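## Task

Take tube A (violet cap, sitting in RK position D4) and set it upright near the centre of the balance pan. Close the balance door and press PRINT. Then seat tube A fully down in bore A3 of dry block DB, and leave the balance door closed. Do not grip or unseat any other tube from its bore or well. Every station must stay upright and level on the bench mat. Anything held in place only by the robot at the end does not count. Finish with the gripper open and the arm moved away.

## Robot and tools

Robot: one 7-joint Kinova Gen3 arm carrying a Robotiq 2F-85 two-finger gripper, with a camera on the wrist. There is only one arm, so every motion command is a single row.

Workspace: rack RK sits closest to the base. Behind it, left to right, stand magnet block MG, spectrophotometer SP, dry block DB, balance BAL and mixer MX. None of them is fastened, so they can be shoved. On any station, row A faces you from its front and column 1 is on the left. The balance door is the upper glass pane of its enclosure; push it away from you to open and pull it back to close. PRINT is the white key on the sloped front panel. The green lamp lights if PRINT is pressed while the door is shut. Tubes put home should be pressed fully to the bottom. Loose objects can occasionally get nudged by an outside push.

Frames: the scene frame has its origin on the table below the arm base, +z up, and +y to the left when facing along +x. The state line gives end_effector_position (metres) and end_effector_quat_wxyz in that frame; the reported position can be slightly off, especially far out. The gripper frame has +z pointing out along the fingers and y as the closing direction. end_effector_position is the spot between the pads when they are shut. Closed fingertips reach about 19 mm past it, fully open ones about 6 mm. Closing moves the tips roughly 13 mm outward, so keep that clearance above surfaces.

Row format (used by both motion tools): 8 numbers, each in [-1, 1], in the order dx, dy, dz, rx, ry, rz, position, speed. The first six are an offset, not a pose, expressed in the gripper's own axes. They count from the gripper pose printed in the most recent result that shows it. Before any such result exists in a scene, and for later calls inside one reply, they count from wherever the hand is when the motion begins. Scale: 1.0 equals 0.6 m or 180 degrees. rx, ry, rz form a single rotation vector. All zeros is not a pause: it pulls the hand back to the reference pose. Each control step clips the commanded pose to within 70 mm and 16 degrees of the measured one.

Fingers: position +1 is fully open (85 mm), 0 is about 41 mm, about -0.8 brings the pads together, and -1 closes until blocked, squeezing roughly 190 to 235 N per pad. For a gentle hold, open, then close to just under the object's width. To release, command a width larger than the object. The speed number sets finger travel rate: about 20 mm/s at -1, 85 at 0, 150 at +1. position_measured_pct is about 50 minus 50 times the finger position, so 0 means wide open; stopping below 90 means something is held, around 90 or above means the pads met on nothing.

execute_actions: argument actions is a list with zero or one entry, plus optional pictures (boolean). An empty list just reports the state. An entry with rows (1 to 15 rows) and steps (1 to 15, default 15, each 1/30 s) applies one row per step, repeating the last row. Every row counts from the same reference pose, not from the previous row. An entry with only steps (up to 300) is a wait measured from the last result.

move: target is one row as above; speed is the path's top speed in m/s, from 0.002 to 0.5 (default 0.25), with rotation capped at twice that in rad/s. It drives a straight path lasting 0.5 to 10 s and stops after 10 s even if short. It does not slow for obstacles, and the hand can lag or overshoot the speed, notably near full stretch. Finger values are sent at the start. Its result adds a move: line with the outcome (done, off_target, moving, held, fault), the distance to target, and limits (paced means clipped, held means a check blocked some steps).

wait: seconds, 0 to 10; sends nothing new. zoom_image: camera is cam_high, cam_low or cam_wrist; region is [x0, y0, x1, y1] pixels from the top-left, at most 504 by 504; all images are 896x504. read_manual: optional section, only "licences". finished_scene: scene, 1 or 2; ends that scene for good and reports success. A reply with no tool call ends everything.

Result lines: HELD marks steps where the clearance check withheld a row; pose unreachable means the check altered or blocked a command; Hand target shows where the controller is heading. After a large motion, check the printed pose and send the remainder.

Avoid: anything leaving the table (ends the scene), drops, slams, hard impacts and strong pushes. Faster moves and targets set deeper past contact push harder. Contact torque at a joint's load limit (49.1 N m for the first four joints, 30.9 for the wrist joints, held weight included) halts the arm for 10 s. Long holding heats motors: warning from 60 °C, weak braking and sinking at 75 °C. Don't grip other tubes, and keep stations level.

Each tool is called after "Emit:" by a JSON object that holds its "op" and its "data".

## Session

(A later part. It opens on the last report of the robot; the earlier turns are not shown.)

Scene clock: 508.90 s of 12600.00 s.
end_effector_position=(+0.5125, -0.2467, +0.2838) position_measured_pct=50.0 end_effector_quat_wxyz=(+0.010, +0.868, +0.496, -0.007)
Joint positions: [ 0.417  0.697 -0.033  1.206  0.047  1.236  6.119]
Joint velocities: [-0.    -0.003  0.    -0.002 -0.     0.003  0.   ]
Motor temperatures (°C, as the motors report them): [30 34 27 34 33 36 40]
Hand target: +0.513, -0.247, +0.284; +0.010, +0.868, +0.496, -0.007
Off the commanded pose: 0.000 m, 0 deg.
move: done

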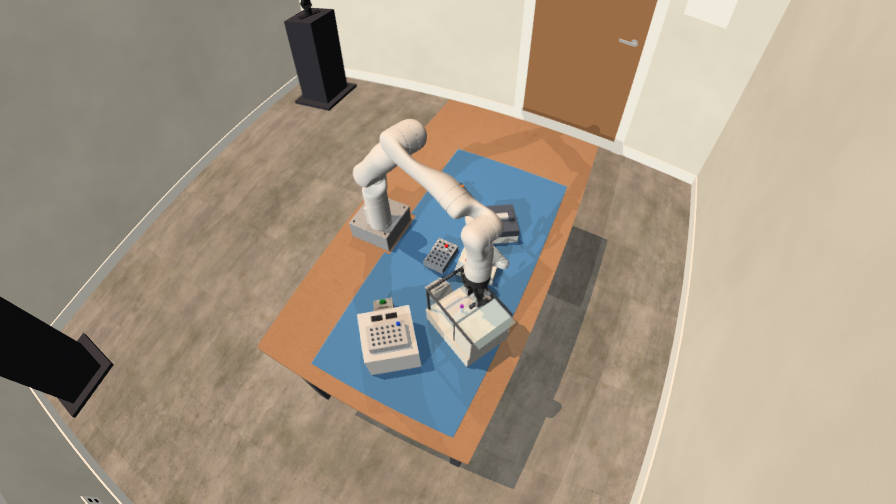

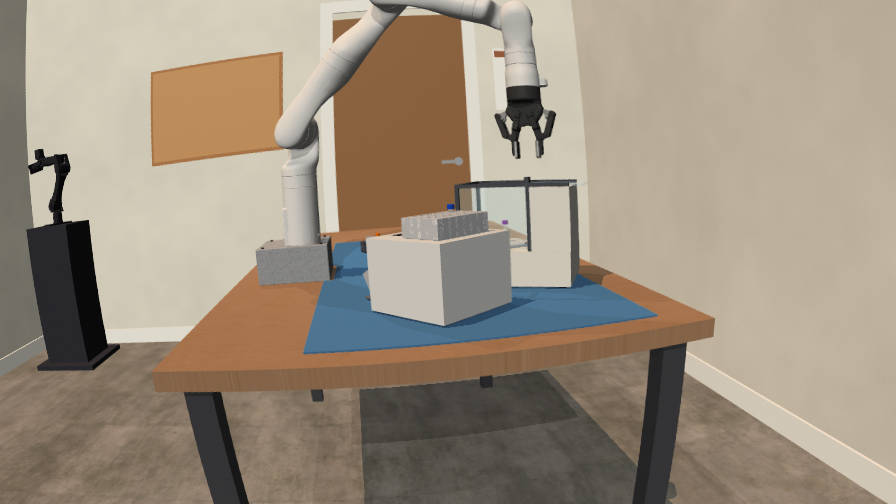

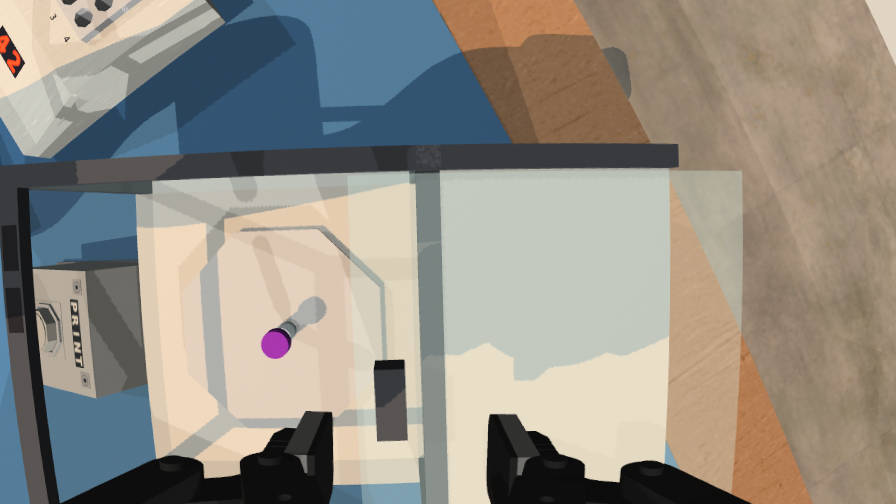

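Emit:
{"op": "move", "data": {"target": [-0.002, -0.098, 0, 0, 0, 0.497, -0.3, 0], "speed": 0.15}}

Emit:
{"op": "move", "data": {"target": [0, 0, 0.16, 0, 0, 0, -0.3, 0], "speed": 0.06}}

Scene clock: 522.40 s of 12600.00 s.
end_effector_position=(+0.4611, -0.2182, +0.2831) position_measured_pct=65.1 end_effector_quat_wxyz=(+0.011, +0.966, -0.259, +0.002)
Joint positions: [ 0.174  0.584  0.352  1.463 -0.188  1.123  4.733]
Joint velocities: [-0.004 -0.001  0.003  0.002 -0.001 -0.001 -0.007]
Motor temperatures (°C, as the motors report them): [30 34 27 34 33 36 40]
Hand target: +0.461, -0.218, +0.283; +0.011, +0.966, -0.259, +0.002
Off the commanded pose: 0.000 m, 0 deg.
move: done

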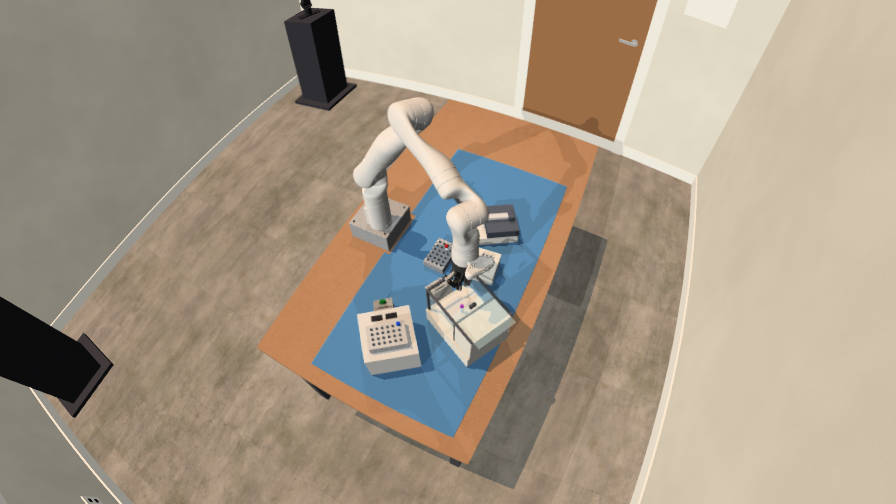

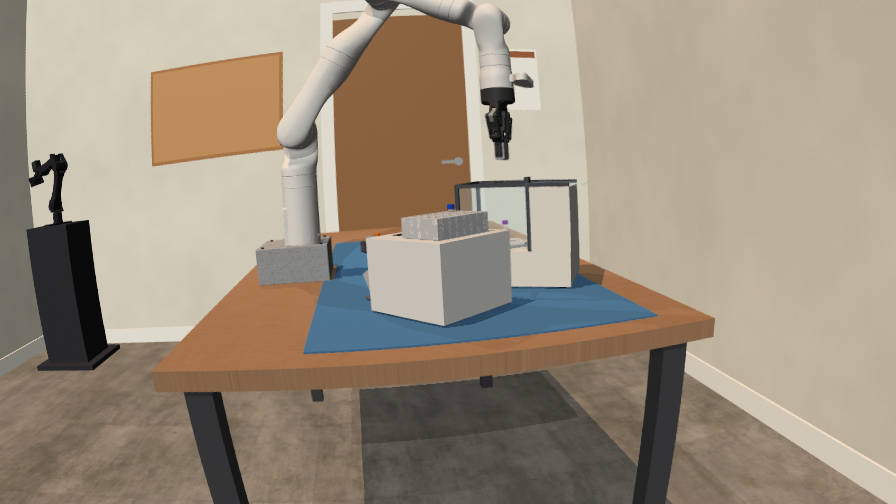

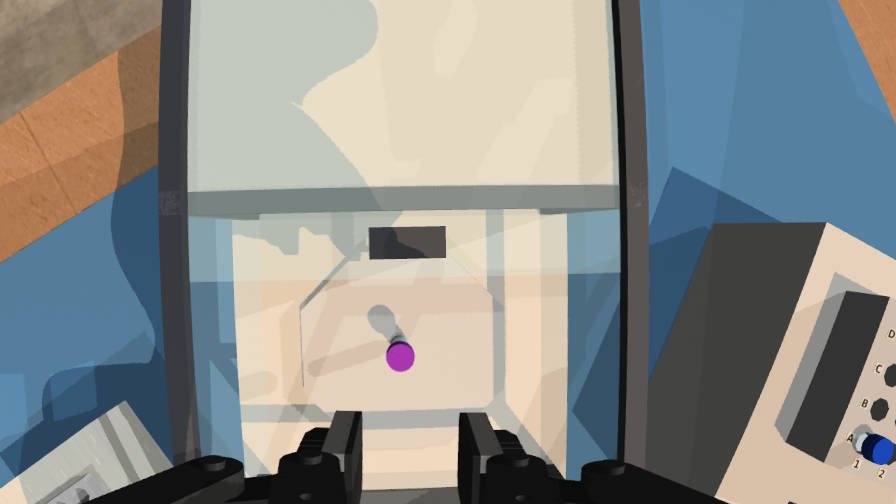

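Scene clock: 524.33 s of 12600.00 s.
end_effector_position=(+0.4612, -0.2205, +0.1874) position_measured_pct=65.1 end_effector_quat_wxyz=(+0.011, +0.966, -0.259, +0.002)
Joint positions: [ 0.2    0.709  0.313  1.584 -0.234  0.881  4.772]
Joint velocities: [ 0.001  0.004 -0.001  0.002 -0.001 -0.002  0.001]
Motor temperatures (°C, as the motors report them): [30 34 27 34 33 36 40]
Hand target: +0.461, -0.221, +0.187; +0.011, +0.966, -0.259, +0.002
Off the commanded pose: 0.000 m, 0 deg.
move: done

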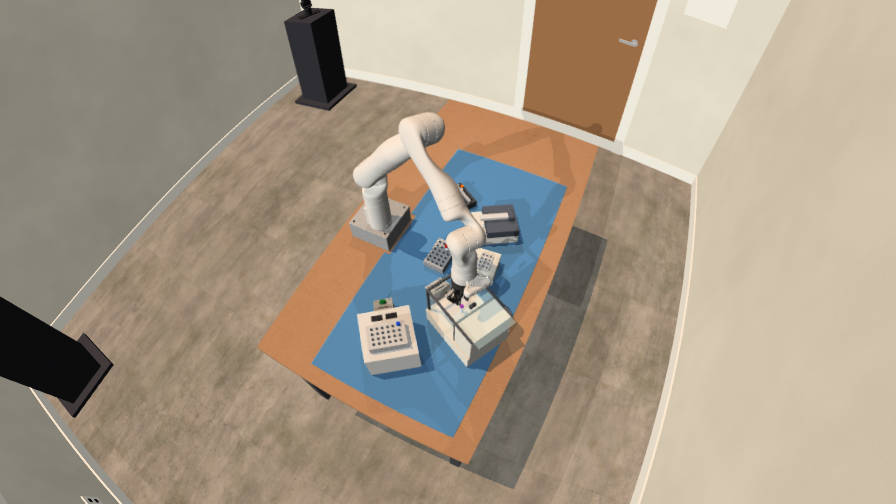

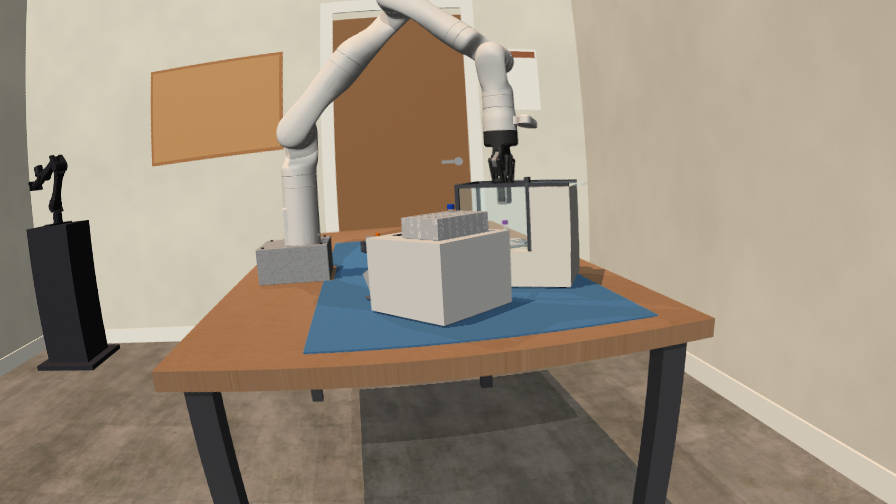

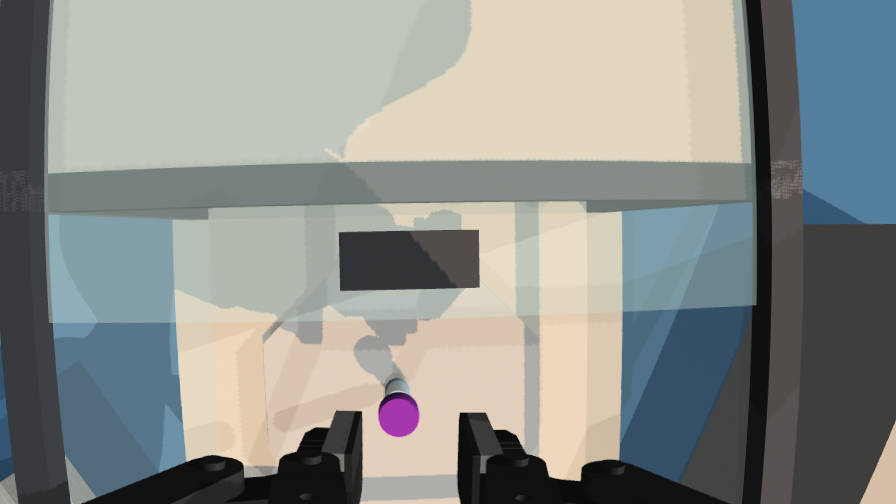

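Emit:
{"op": "move", "data": {"target": [0.002, -0.005, 0.06, 0.006, -0.0035, 0, -0.3, 0], "speed": 0.04}}

Scene clock: 537.40 s of 12600.00 s.
end_effector_position=(+0.4638, -0.2193, +0.1516) position_measured_pct=65.1 end_effector_quat_wxyz=(+0.001, +0.966, -0.259, -0.000)
Joint positions: [ 0.229  0.771  0.281  1.594 -0.265  0.817  4.799]
Joint velocities: [ 0.002  0.004 -0.    -0.     0.001 -0.003 -0.   ]
Motor temperatures (°C, as the motors report them): [30 34 27 34 33 36 40]
Hand target: +0.464, -0.219, +0.151; +0.001, +0.966, -0.259, -0.001
Off the commanded pose: 0.000 m, 0 deg.
move: done

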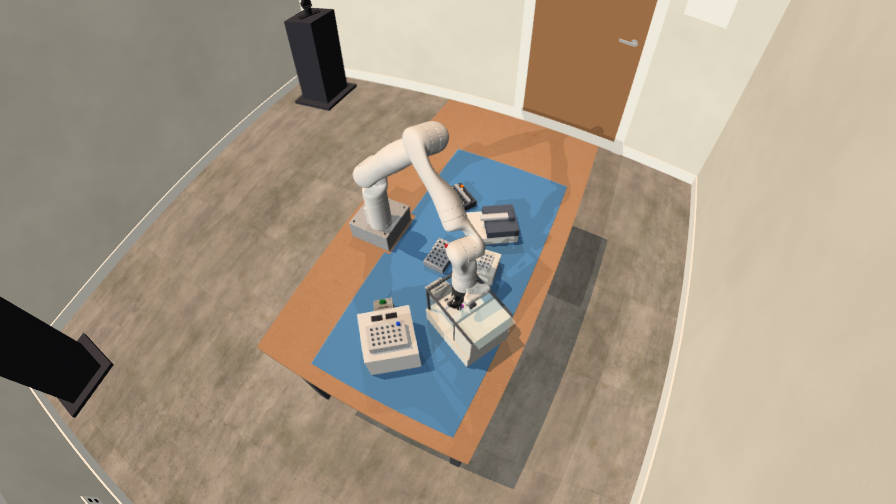

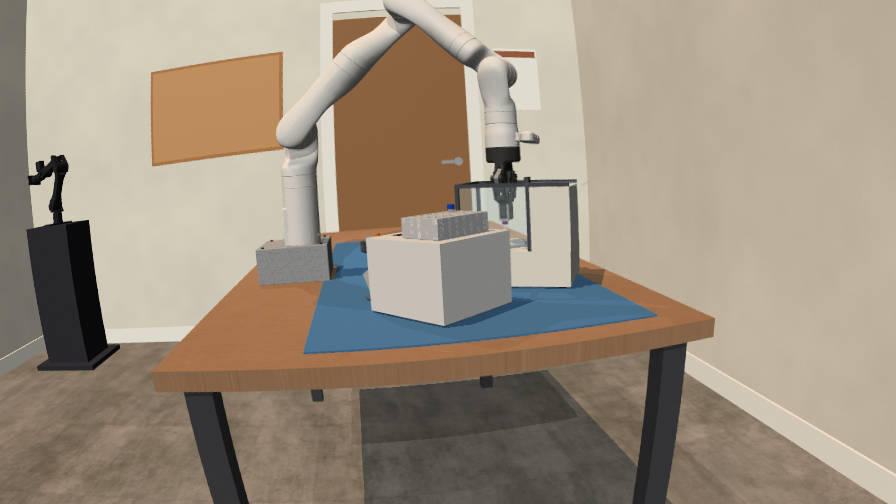

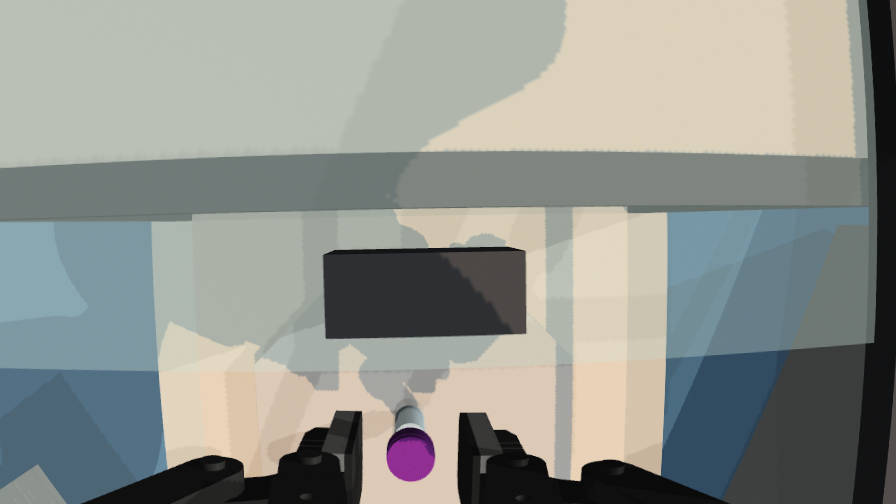

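Emit:
{"op": "move", "data": {"target": [-0.005, 0, 0.033, 0, 0, 0, -0.3, 0], "speed": 0.02}}

Emit:
{"op": "move", "data": {"target": [0, 0, 0, 0, 0, 0, -1, -0.5], "speed": 0.02}}

Emit:
{"op": "move", "data": {"target": [0, 0, -0.05, 0, 0, 0, -1, 0], "speed": 0.03}}

Scene clock: 545.60 s of 12600.00 s.
end_effector_position=(+0.4612, -0.2179, +0.1320) position_measured_pct=65.1 end_effector_quat_wxyz=(+0.001, +0.966, -0.259, -0.000)
Joint positions: [ 0.234  0.799  0.27   1.617 -0.275  0.766  4.808]
Joint velocities: [ 0.001  0.002 -0.002  0.001  0.    -0.002  0.   ]
Motor temperatures (°C, as the motors report them): [30 34 27 34 33 36 40]
Hand target: +0.461, -0.218, +0.132; +0.001, +0.966, -0.259, -0.000
Off the commanded pose: 0.000 m, 0 deg.
move: done

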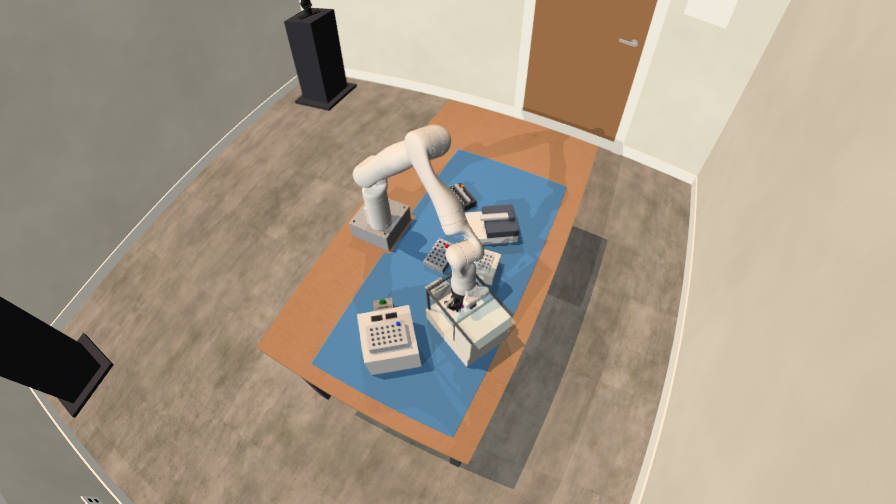

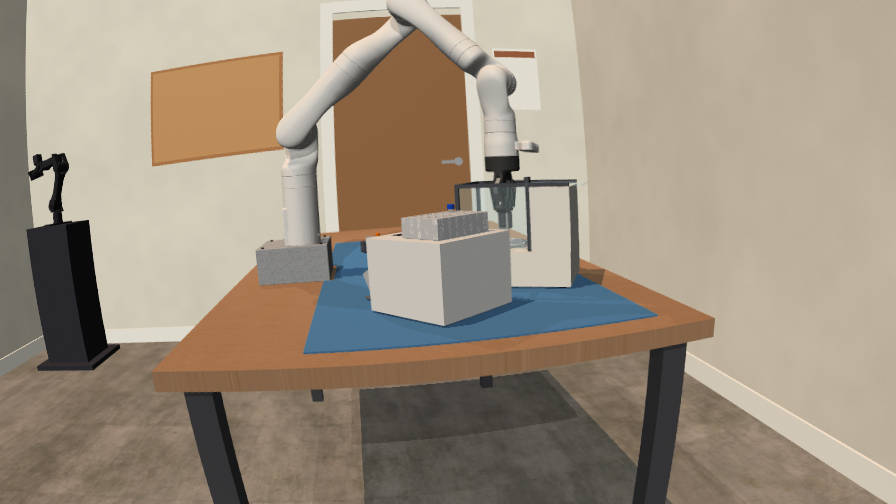

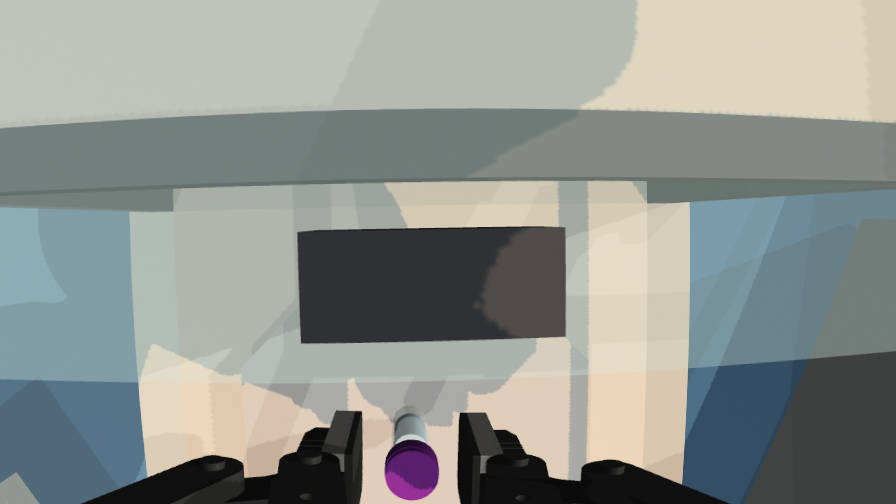

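Scene clock: 546.30 s of 12600.00 s.
end_effector_position=(+0.4613, -0.2180, +0.1321) position_measured_pct=83.3 end_effector_quat_wxyz=(+0.001, +0.966, -0.259, -0.000)
Joint positions: [ 0.234  0.799  0.27   1.617 -0.275  0.766  4.808]
Joint velocities: [ 0.    -0.    -0.001 -0.002  0.    -0.002 -0.   ]
Motor temperatures (°C, as the motors report them): [30 34 27 34 33 36 40]
Hand target: +0.461, -0.218, +0.132; +0.001, +0.966, -0.259, -0.000
Off the commanded pose: 0.000 m, 0 deg.
move: done

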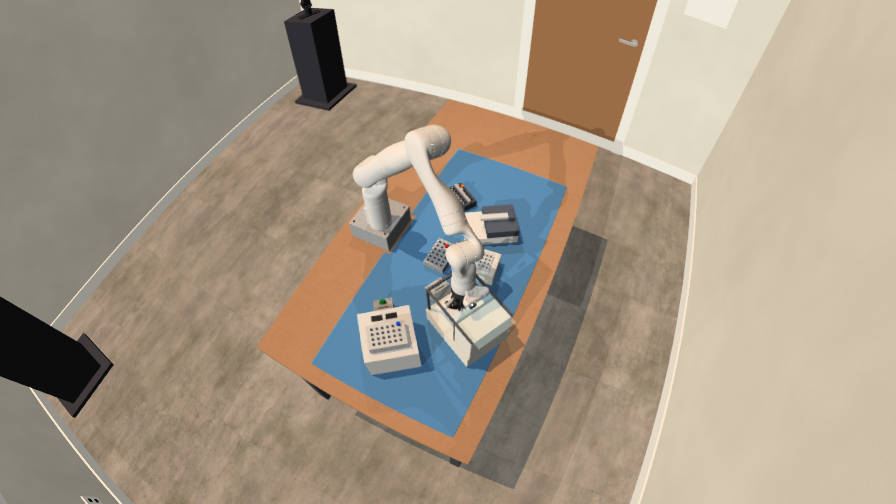

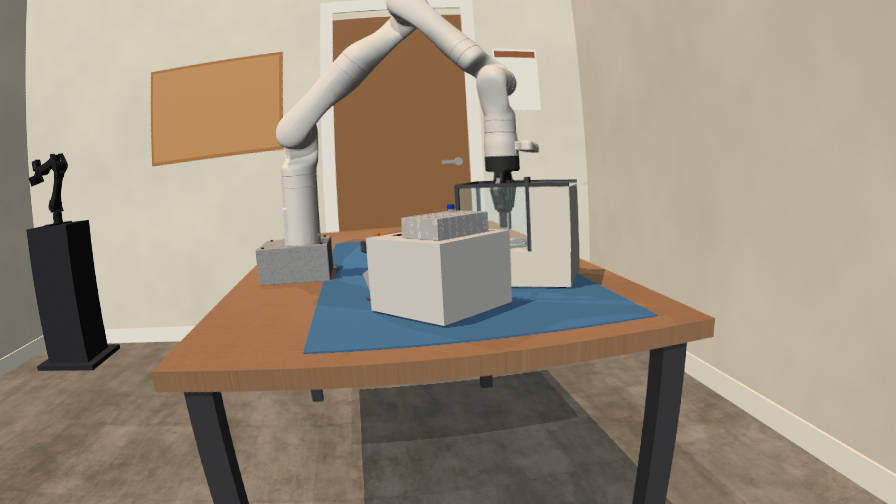

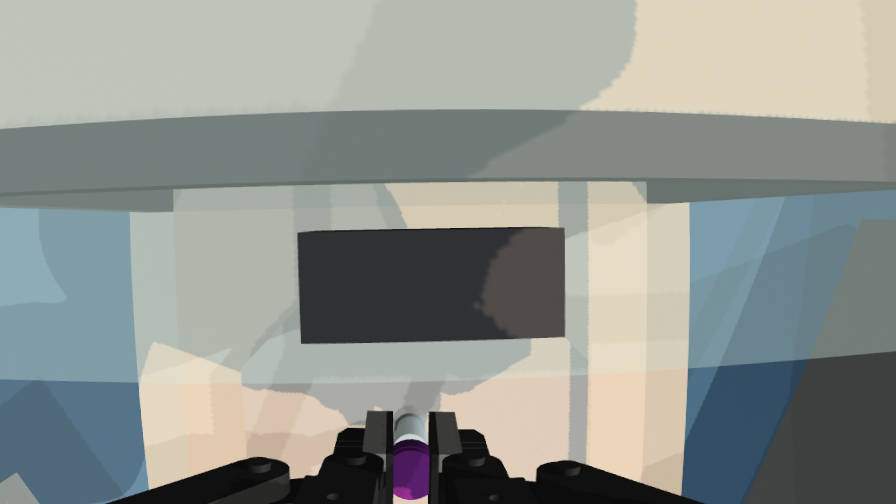

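Scene clock: 547.60 s of 12600.00 s.
end_effector_position=(+0.4612, -0.2179, +0.1620) position_measured_pct=83.3 end_effector_quat_wxyz=(+0.001, +0.966, -0.259, -0.000)
Joint positions: [ 0.224  0.75   0.287  1.599 -0.26   0.834  4.795]
Joint velocities: [-0.001 -0.003  0.001 -0.001 -0.     0.003  0.   ]
Motor temperatures (°C, as the motors report them): [30 34 27 34 33 36 40]
Hand target: +0.461, -0.218, +0.162; +0.001, +0.966, -0.259, -0.000
Off the commanded pose: 0.000 m, 0 deg.
move: done

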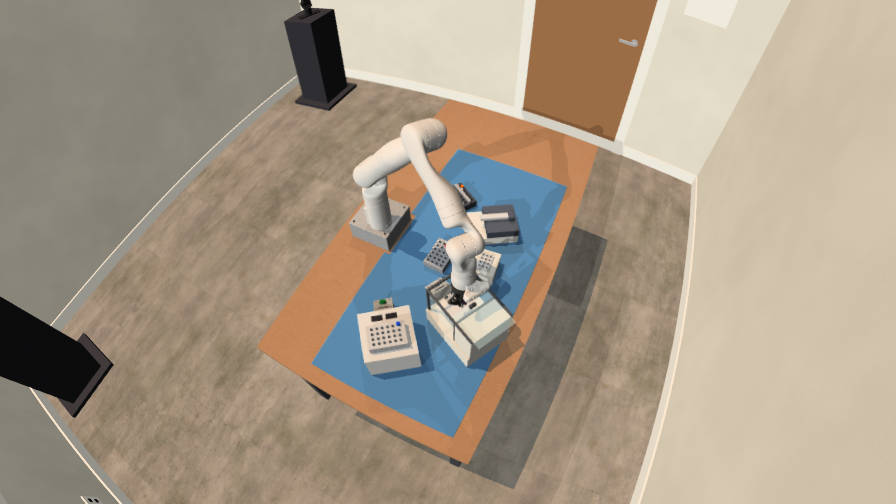

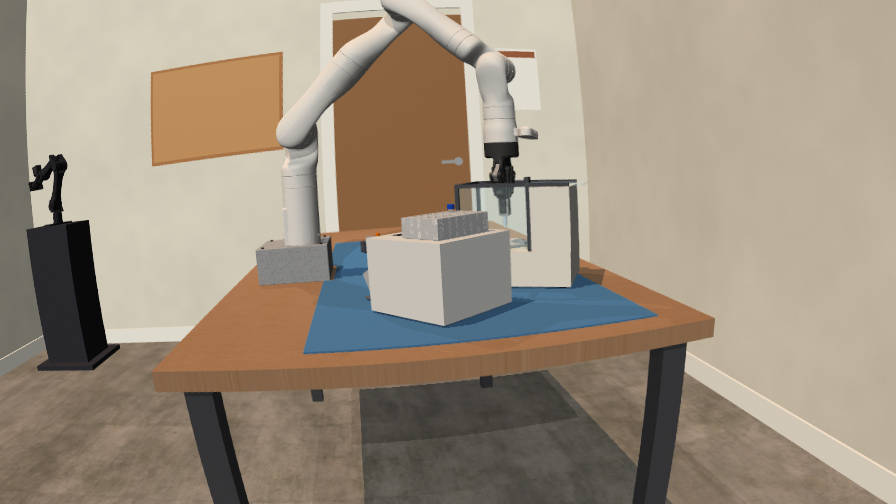

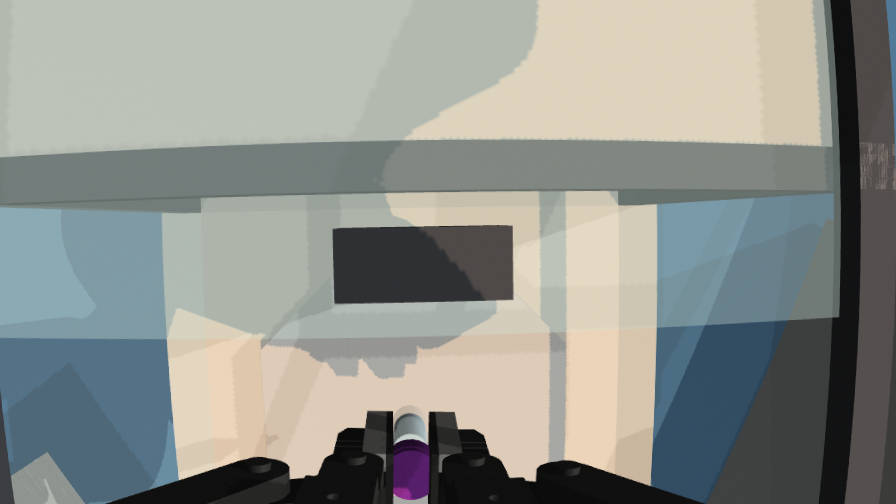

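Emit:
{"op": "move", "data": {"target": [0, 0, -0.24, 0, 0, 0, -1, 0], "speed": 0.08}}

Scene clock: 559.87 s of 12600.00 s.
end_effector_position=(+0.4612, -0.2174, +0.3057) position_measured_pct=83.3 end_effector_quat_wxyz=(+0.001, +0.966, -0.259, -0.000)
Joint positions: [ 0.191  0.566  0.344  1.413 -0.193  1.199  4.739]
Joint velocities: [-0.    -0.001  0.001 -0.003  0.     0.003 -0.001]
Motor temperatures (°C, as the motors report them): [30 34 27 34 33 36 40]
Hand target: +0.461, -0.217, +0.306; +0.001, +0.966, -0.259, -0.000
Off the commanded pose: 0.000 m, 0 deg.
move: done

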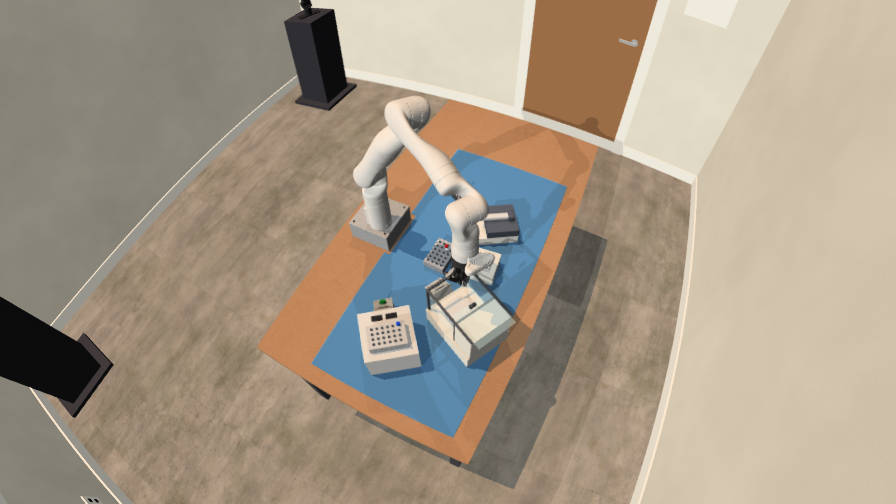

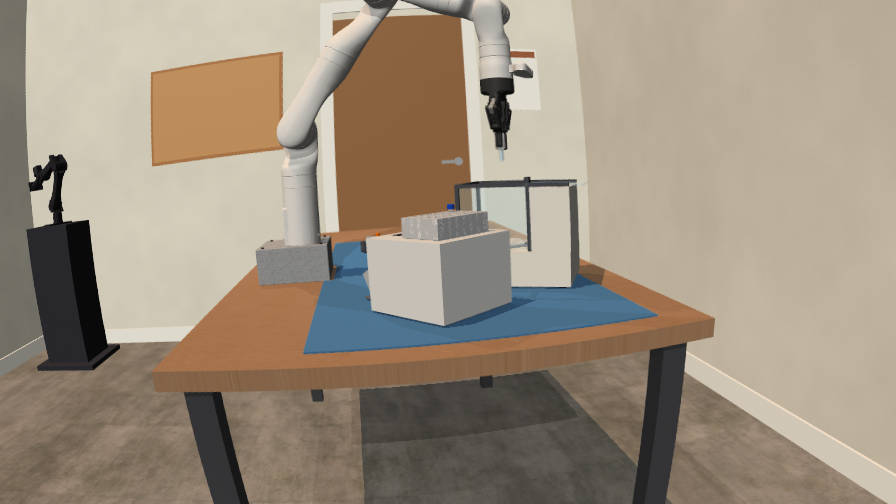

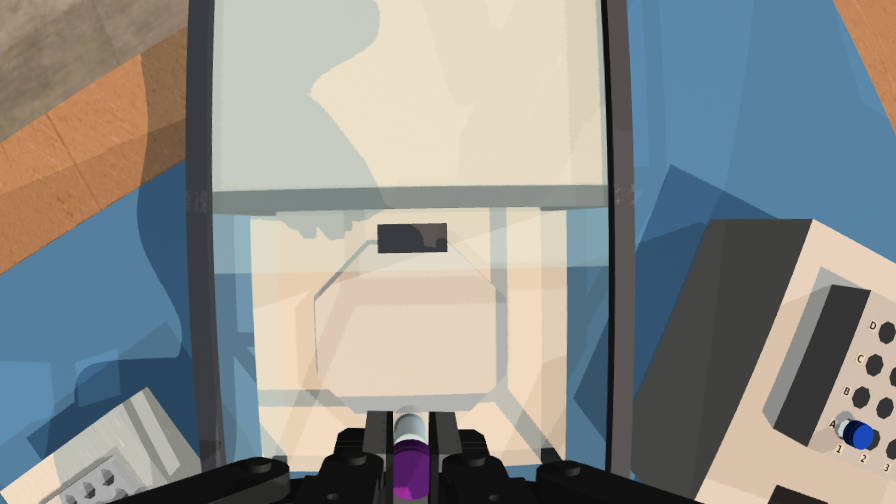

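Emit:
{"op": "move", "data": {"target": [-0.277, -0.2425, 0, 0, 0, -0.2, -1, 0], "speed": 0.15}}

Emit:
{"op": "move", "data": {"target": [0, 0, 0.14, 0, 0, 0, -1, 0], "speed": 0.1}}

Scene clock: 567.43 s of 12600.00 s.
end_effector_position=(+0.3888, -0.0093, +0.3048) position_measured_pct=83.3 end_effector_quat_wxyz=(+0.001, +0.999, +0.052, -0.001)
Joint positions: [-0.15   0.291  0.15   1.823 -0.048  1.035  4.828]
Joint velocities: [-0.004 -0.003 -0.003  0.     0.001 -0.003 -0.002]
Motor temperatures (°C, as the motors report them): [30 34 27 34 33 36 40]
Hand target: +0.389, -0.009, +0.305; +0.001, +0.999, +0.053, -0.001
Off the commanded pose: 0.002 m, 0 deg.
move: done

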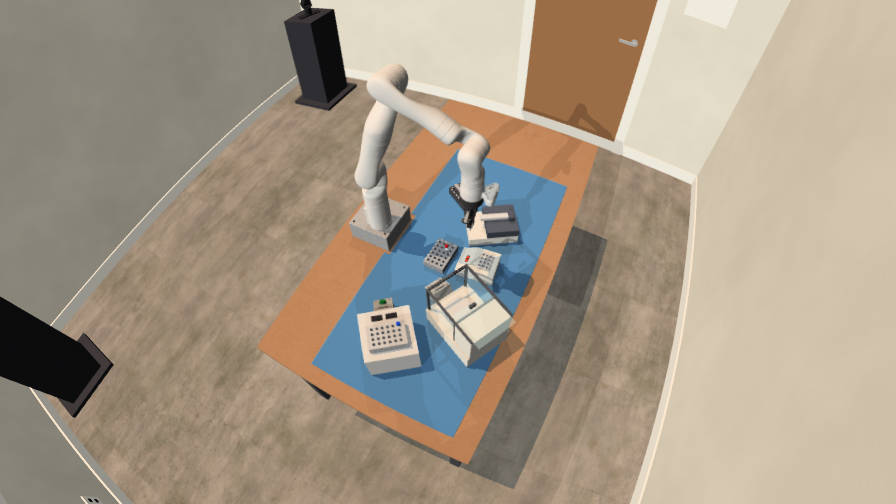

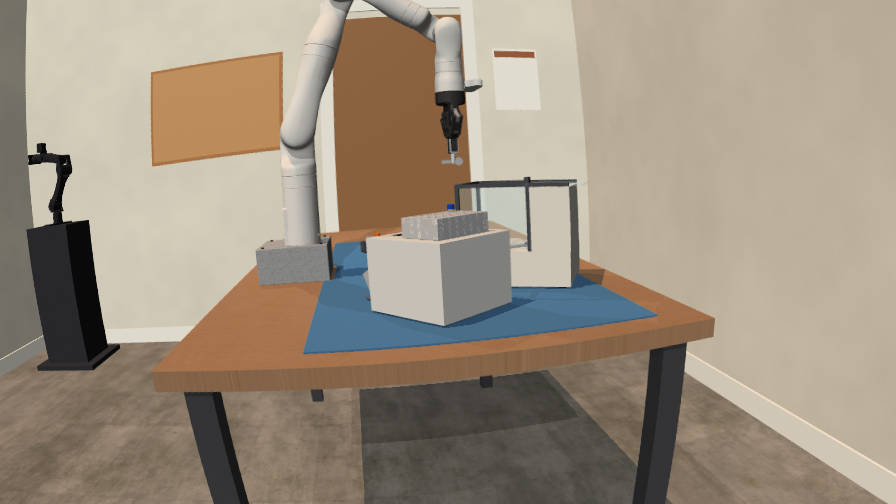

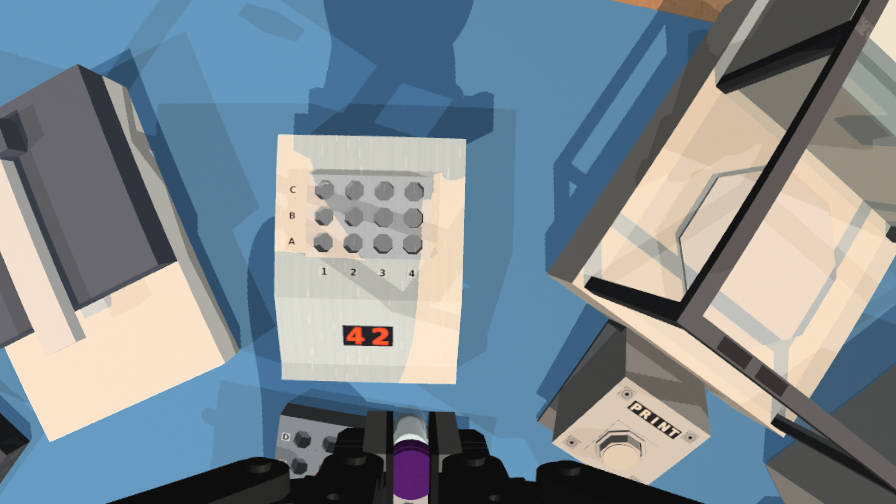

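Scene clock: 568.70 s of 12600.00 s.
end_effector_position=(+0.3888, -0.0096, +0.2211) position_measured_pct=83.3 end_effector_quat_wxyz=(+0.001, +0.999, +0.052, -0.001)
Joint positions: [-0.132  0.422  0.133  1.957 -0.075  0.771  4.853]
Joint velocities: [ 0.001  0.005  0.001  0.001 -0.    -0.002  0.001]
Motor temperatures (°C, as the motors report them): [30 34 27 34 33 36 40]
Hand target: +0.389, -0.010, +0.221; +0.001, +0.999, +0.052, -0.001
Off the commanded pose: 0.000 m, 0 deg.
move: done

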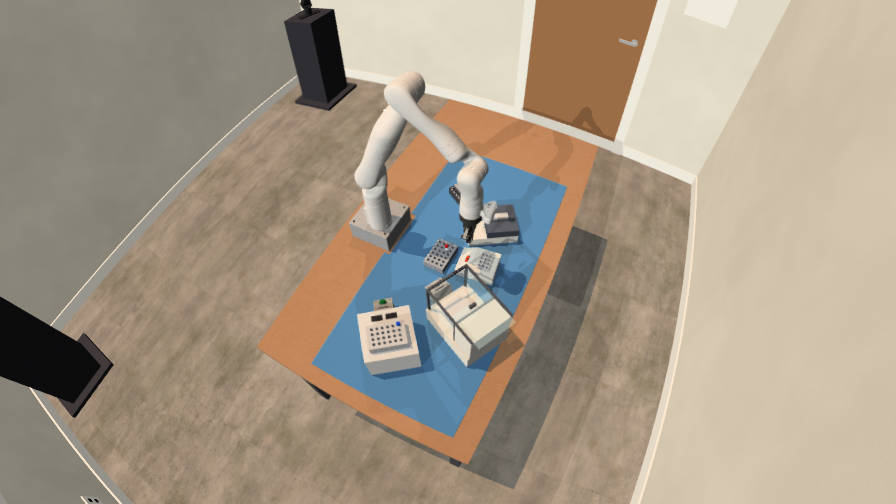

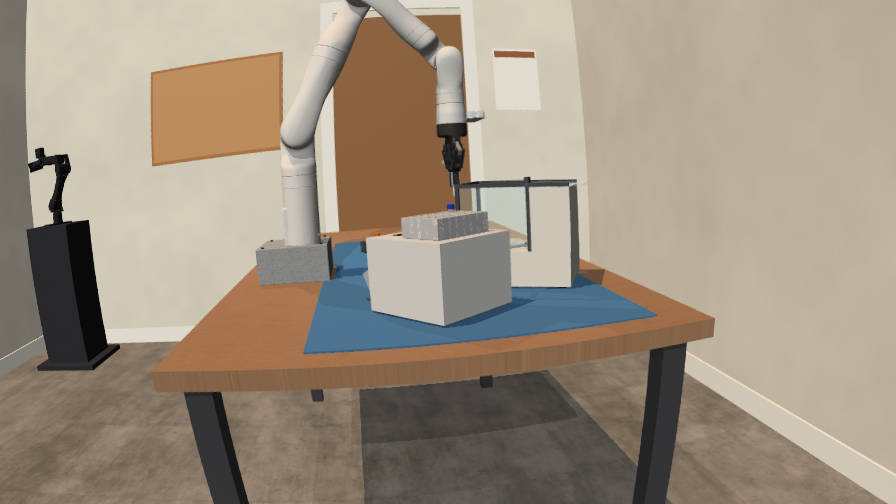

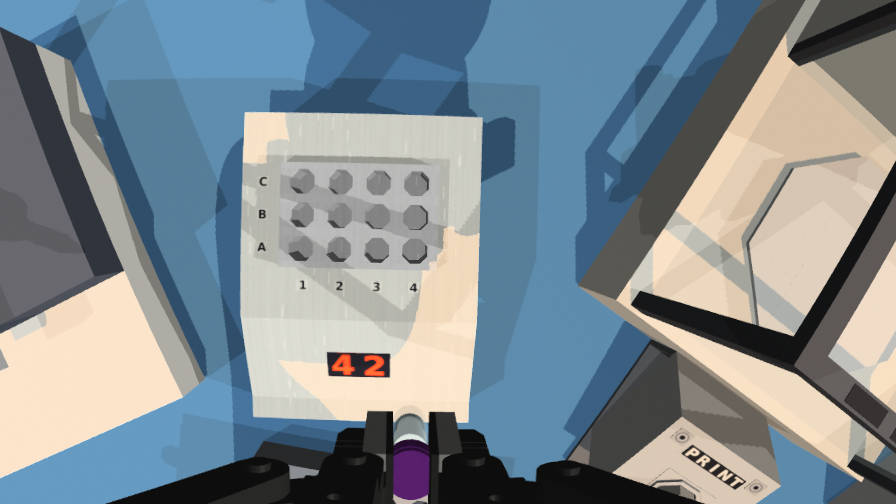

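Emit:
{"op": "move", "data": {"target": [0.058, -0.022, 0.125, 0, 0, 0, -1, 0], "speed": 0.08}}

Scene clock: 580.10 s of 12600.00 s.
end_effector_position=(+0.4222, +0.0069, +0.1465) position_measured_pct=83.3 end_effector_quat_wxyz=(+0.001, +0.999, +0.052, -0.001)
Joint positions: [-0.143  0.623  0.106  1.921 -0.105  0.607  4.839]
Joint velocities: [-0.     0.007 -0.001 -0.002 -0.001  0.     0.001]
Motor temperatures (°C, as the motors report them): [30 34 27 34 33 36 40]
Hand target: +0.422, +0.007, +0.146; +0.001, +0.999, +0.052, -0.001
Off the commanded pose: 0.001 m, 0 deg.
move: done

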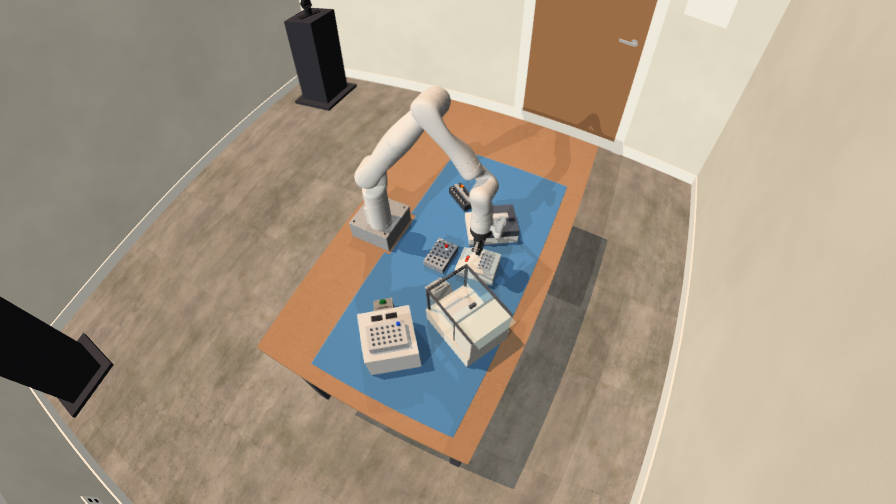

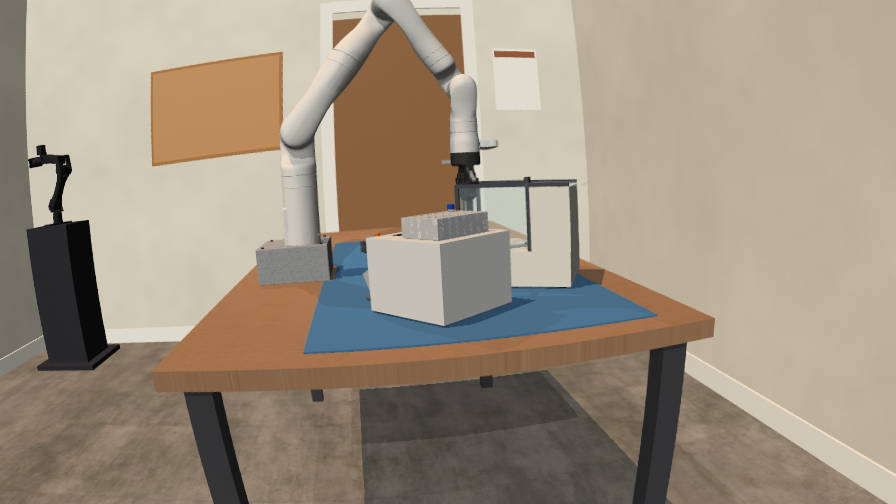

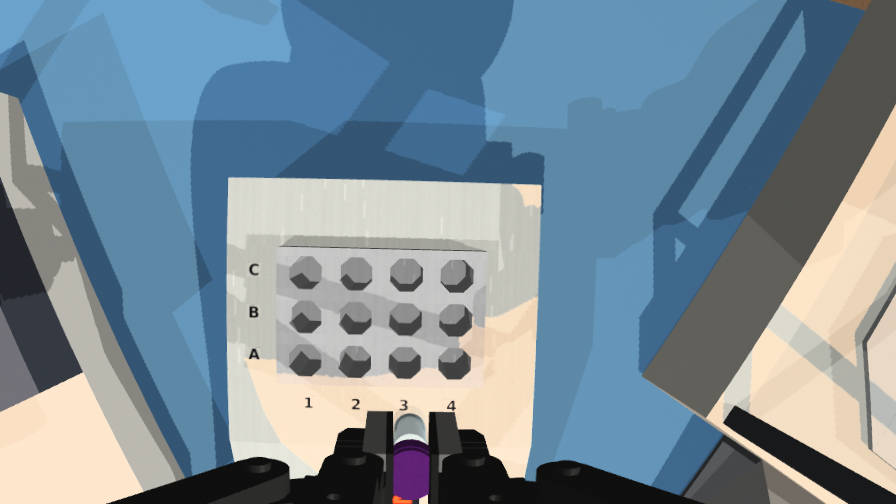

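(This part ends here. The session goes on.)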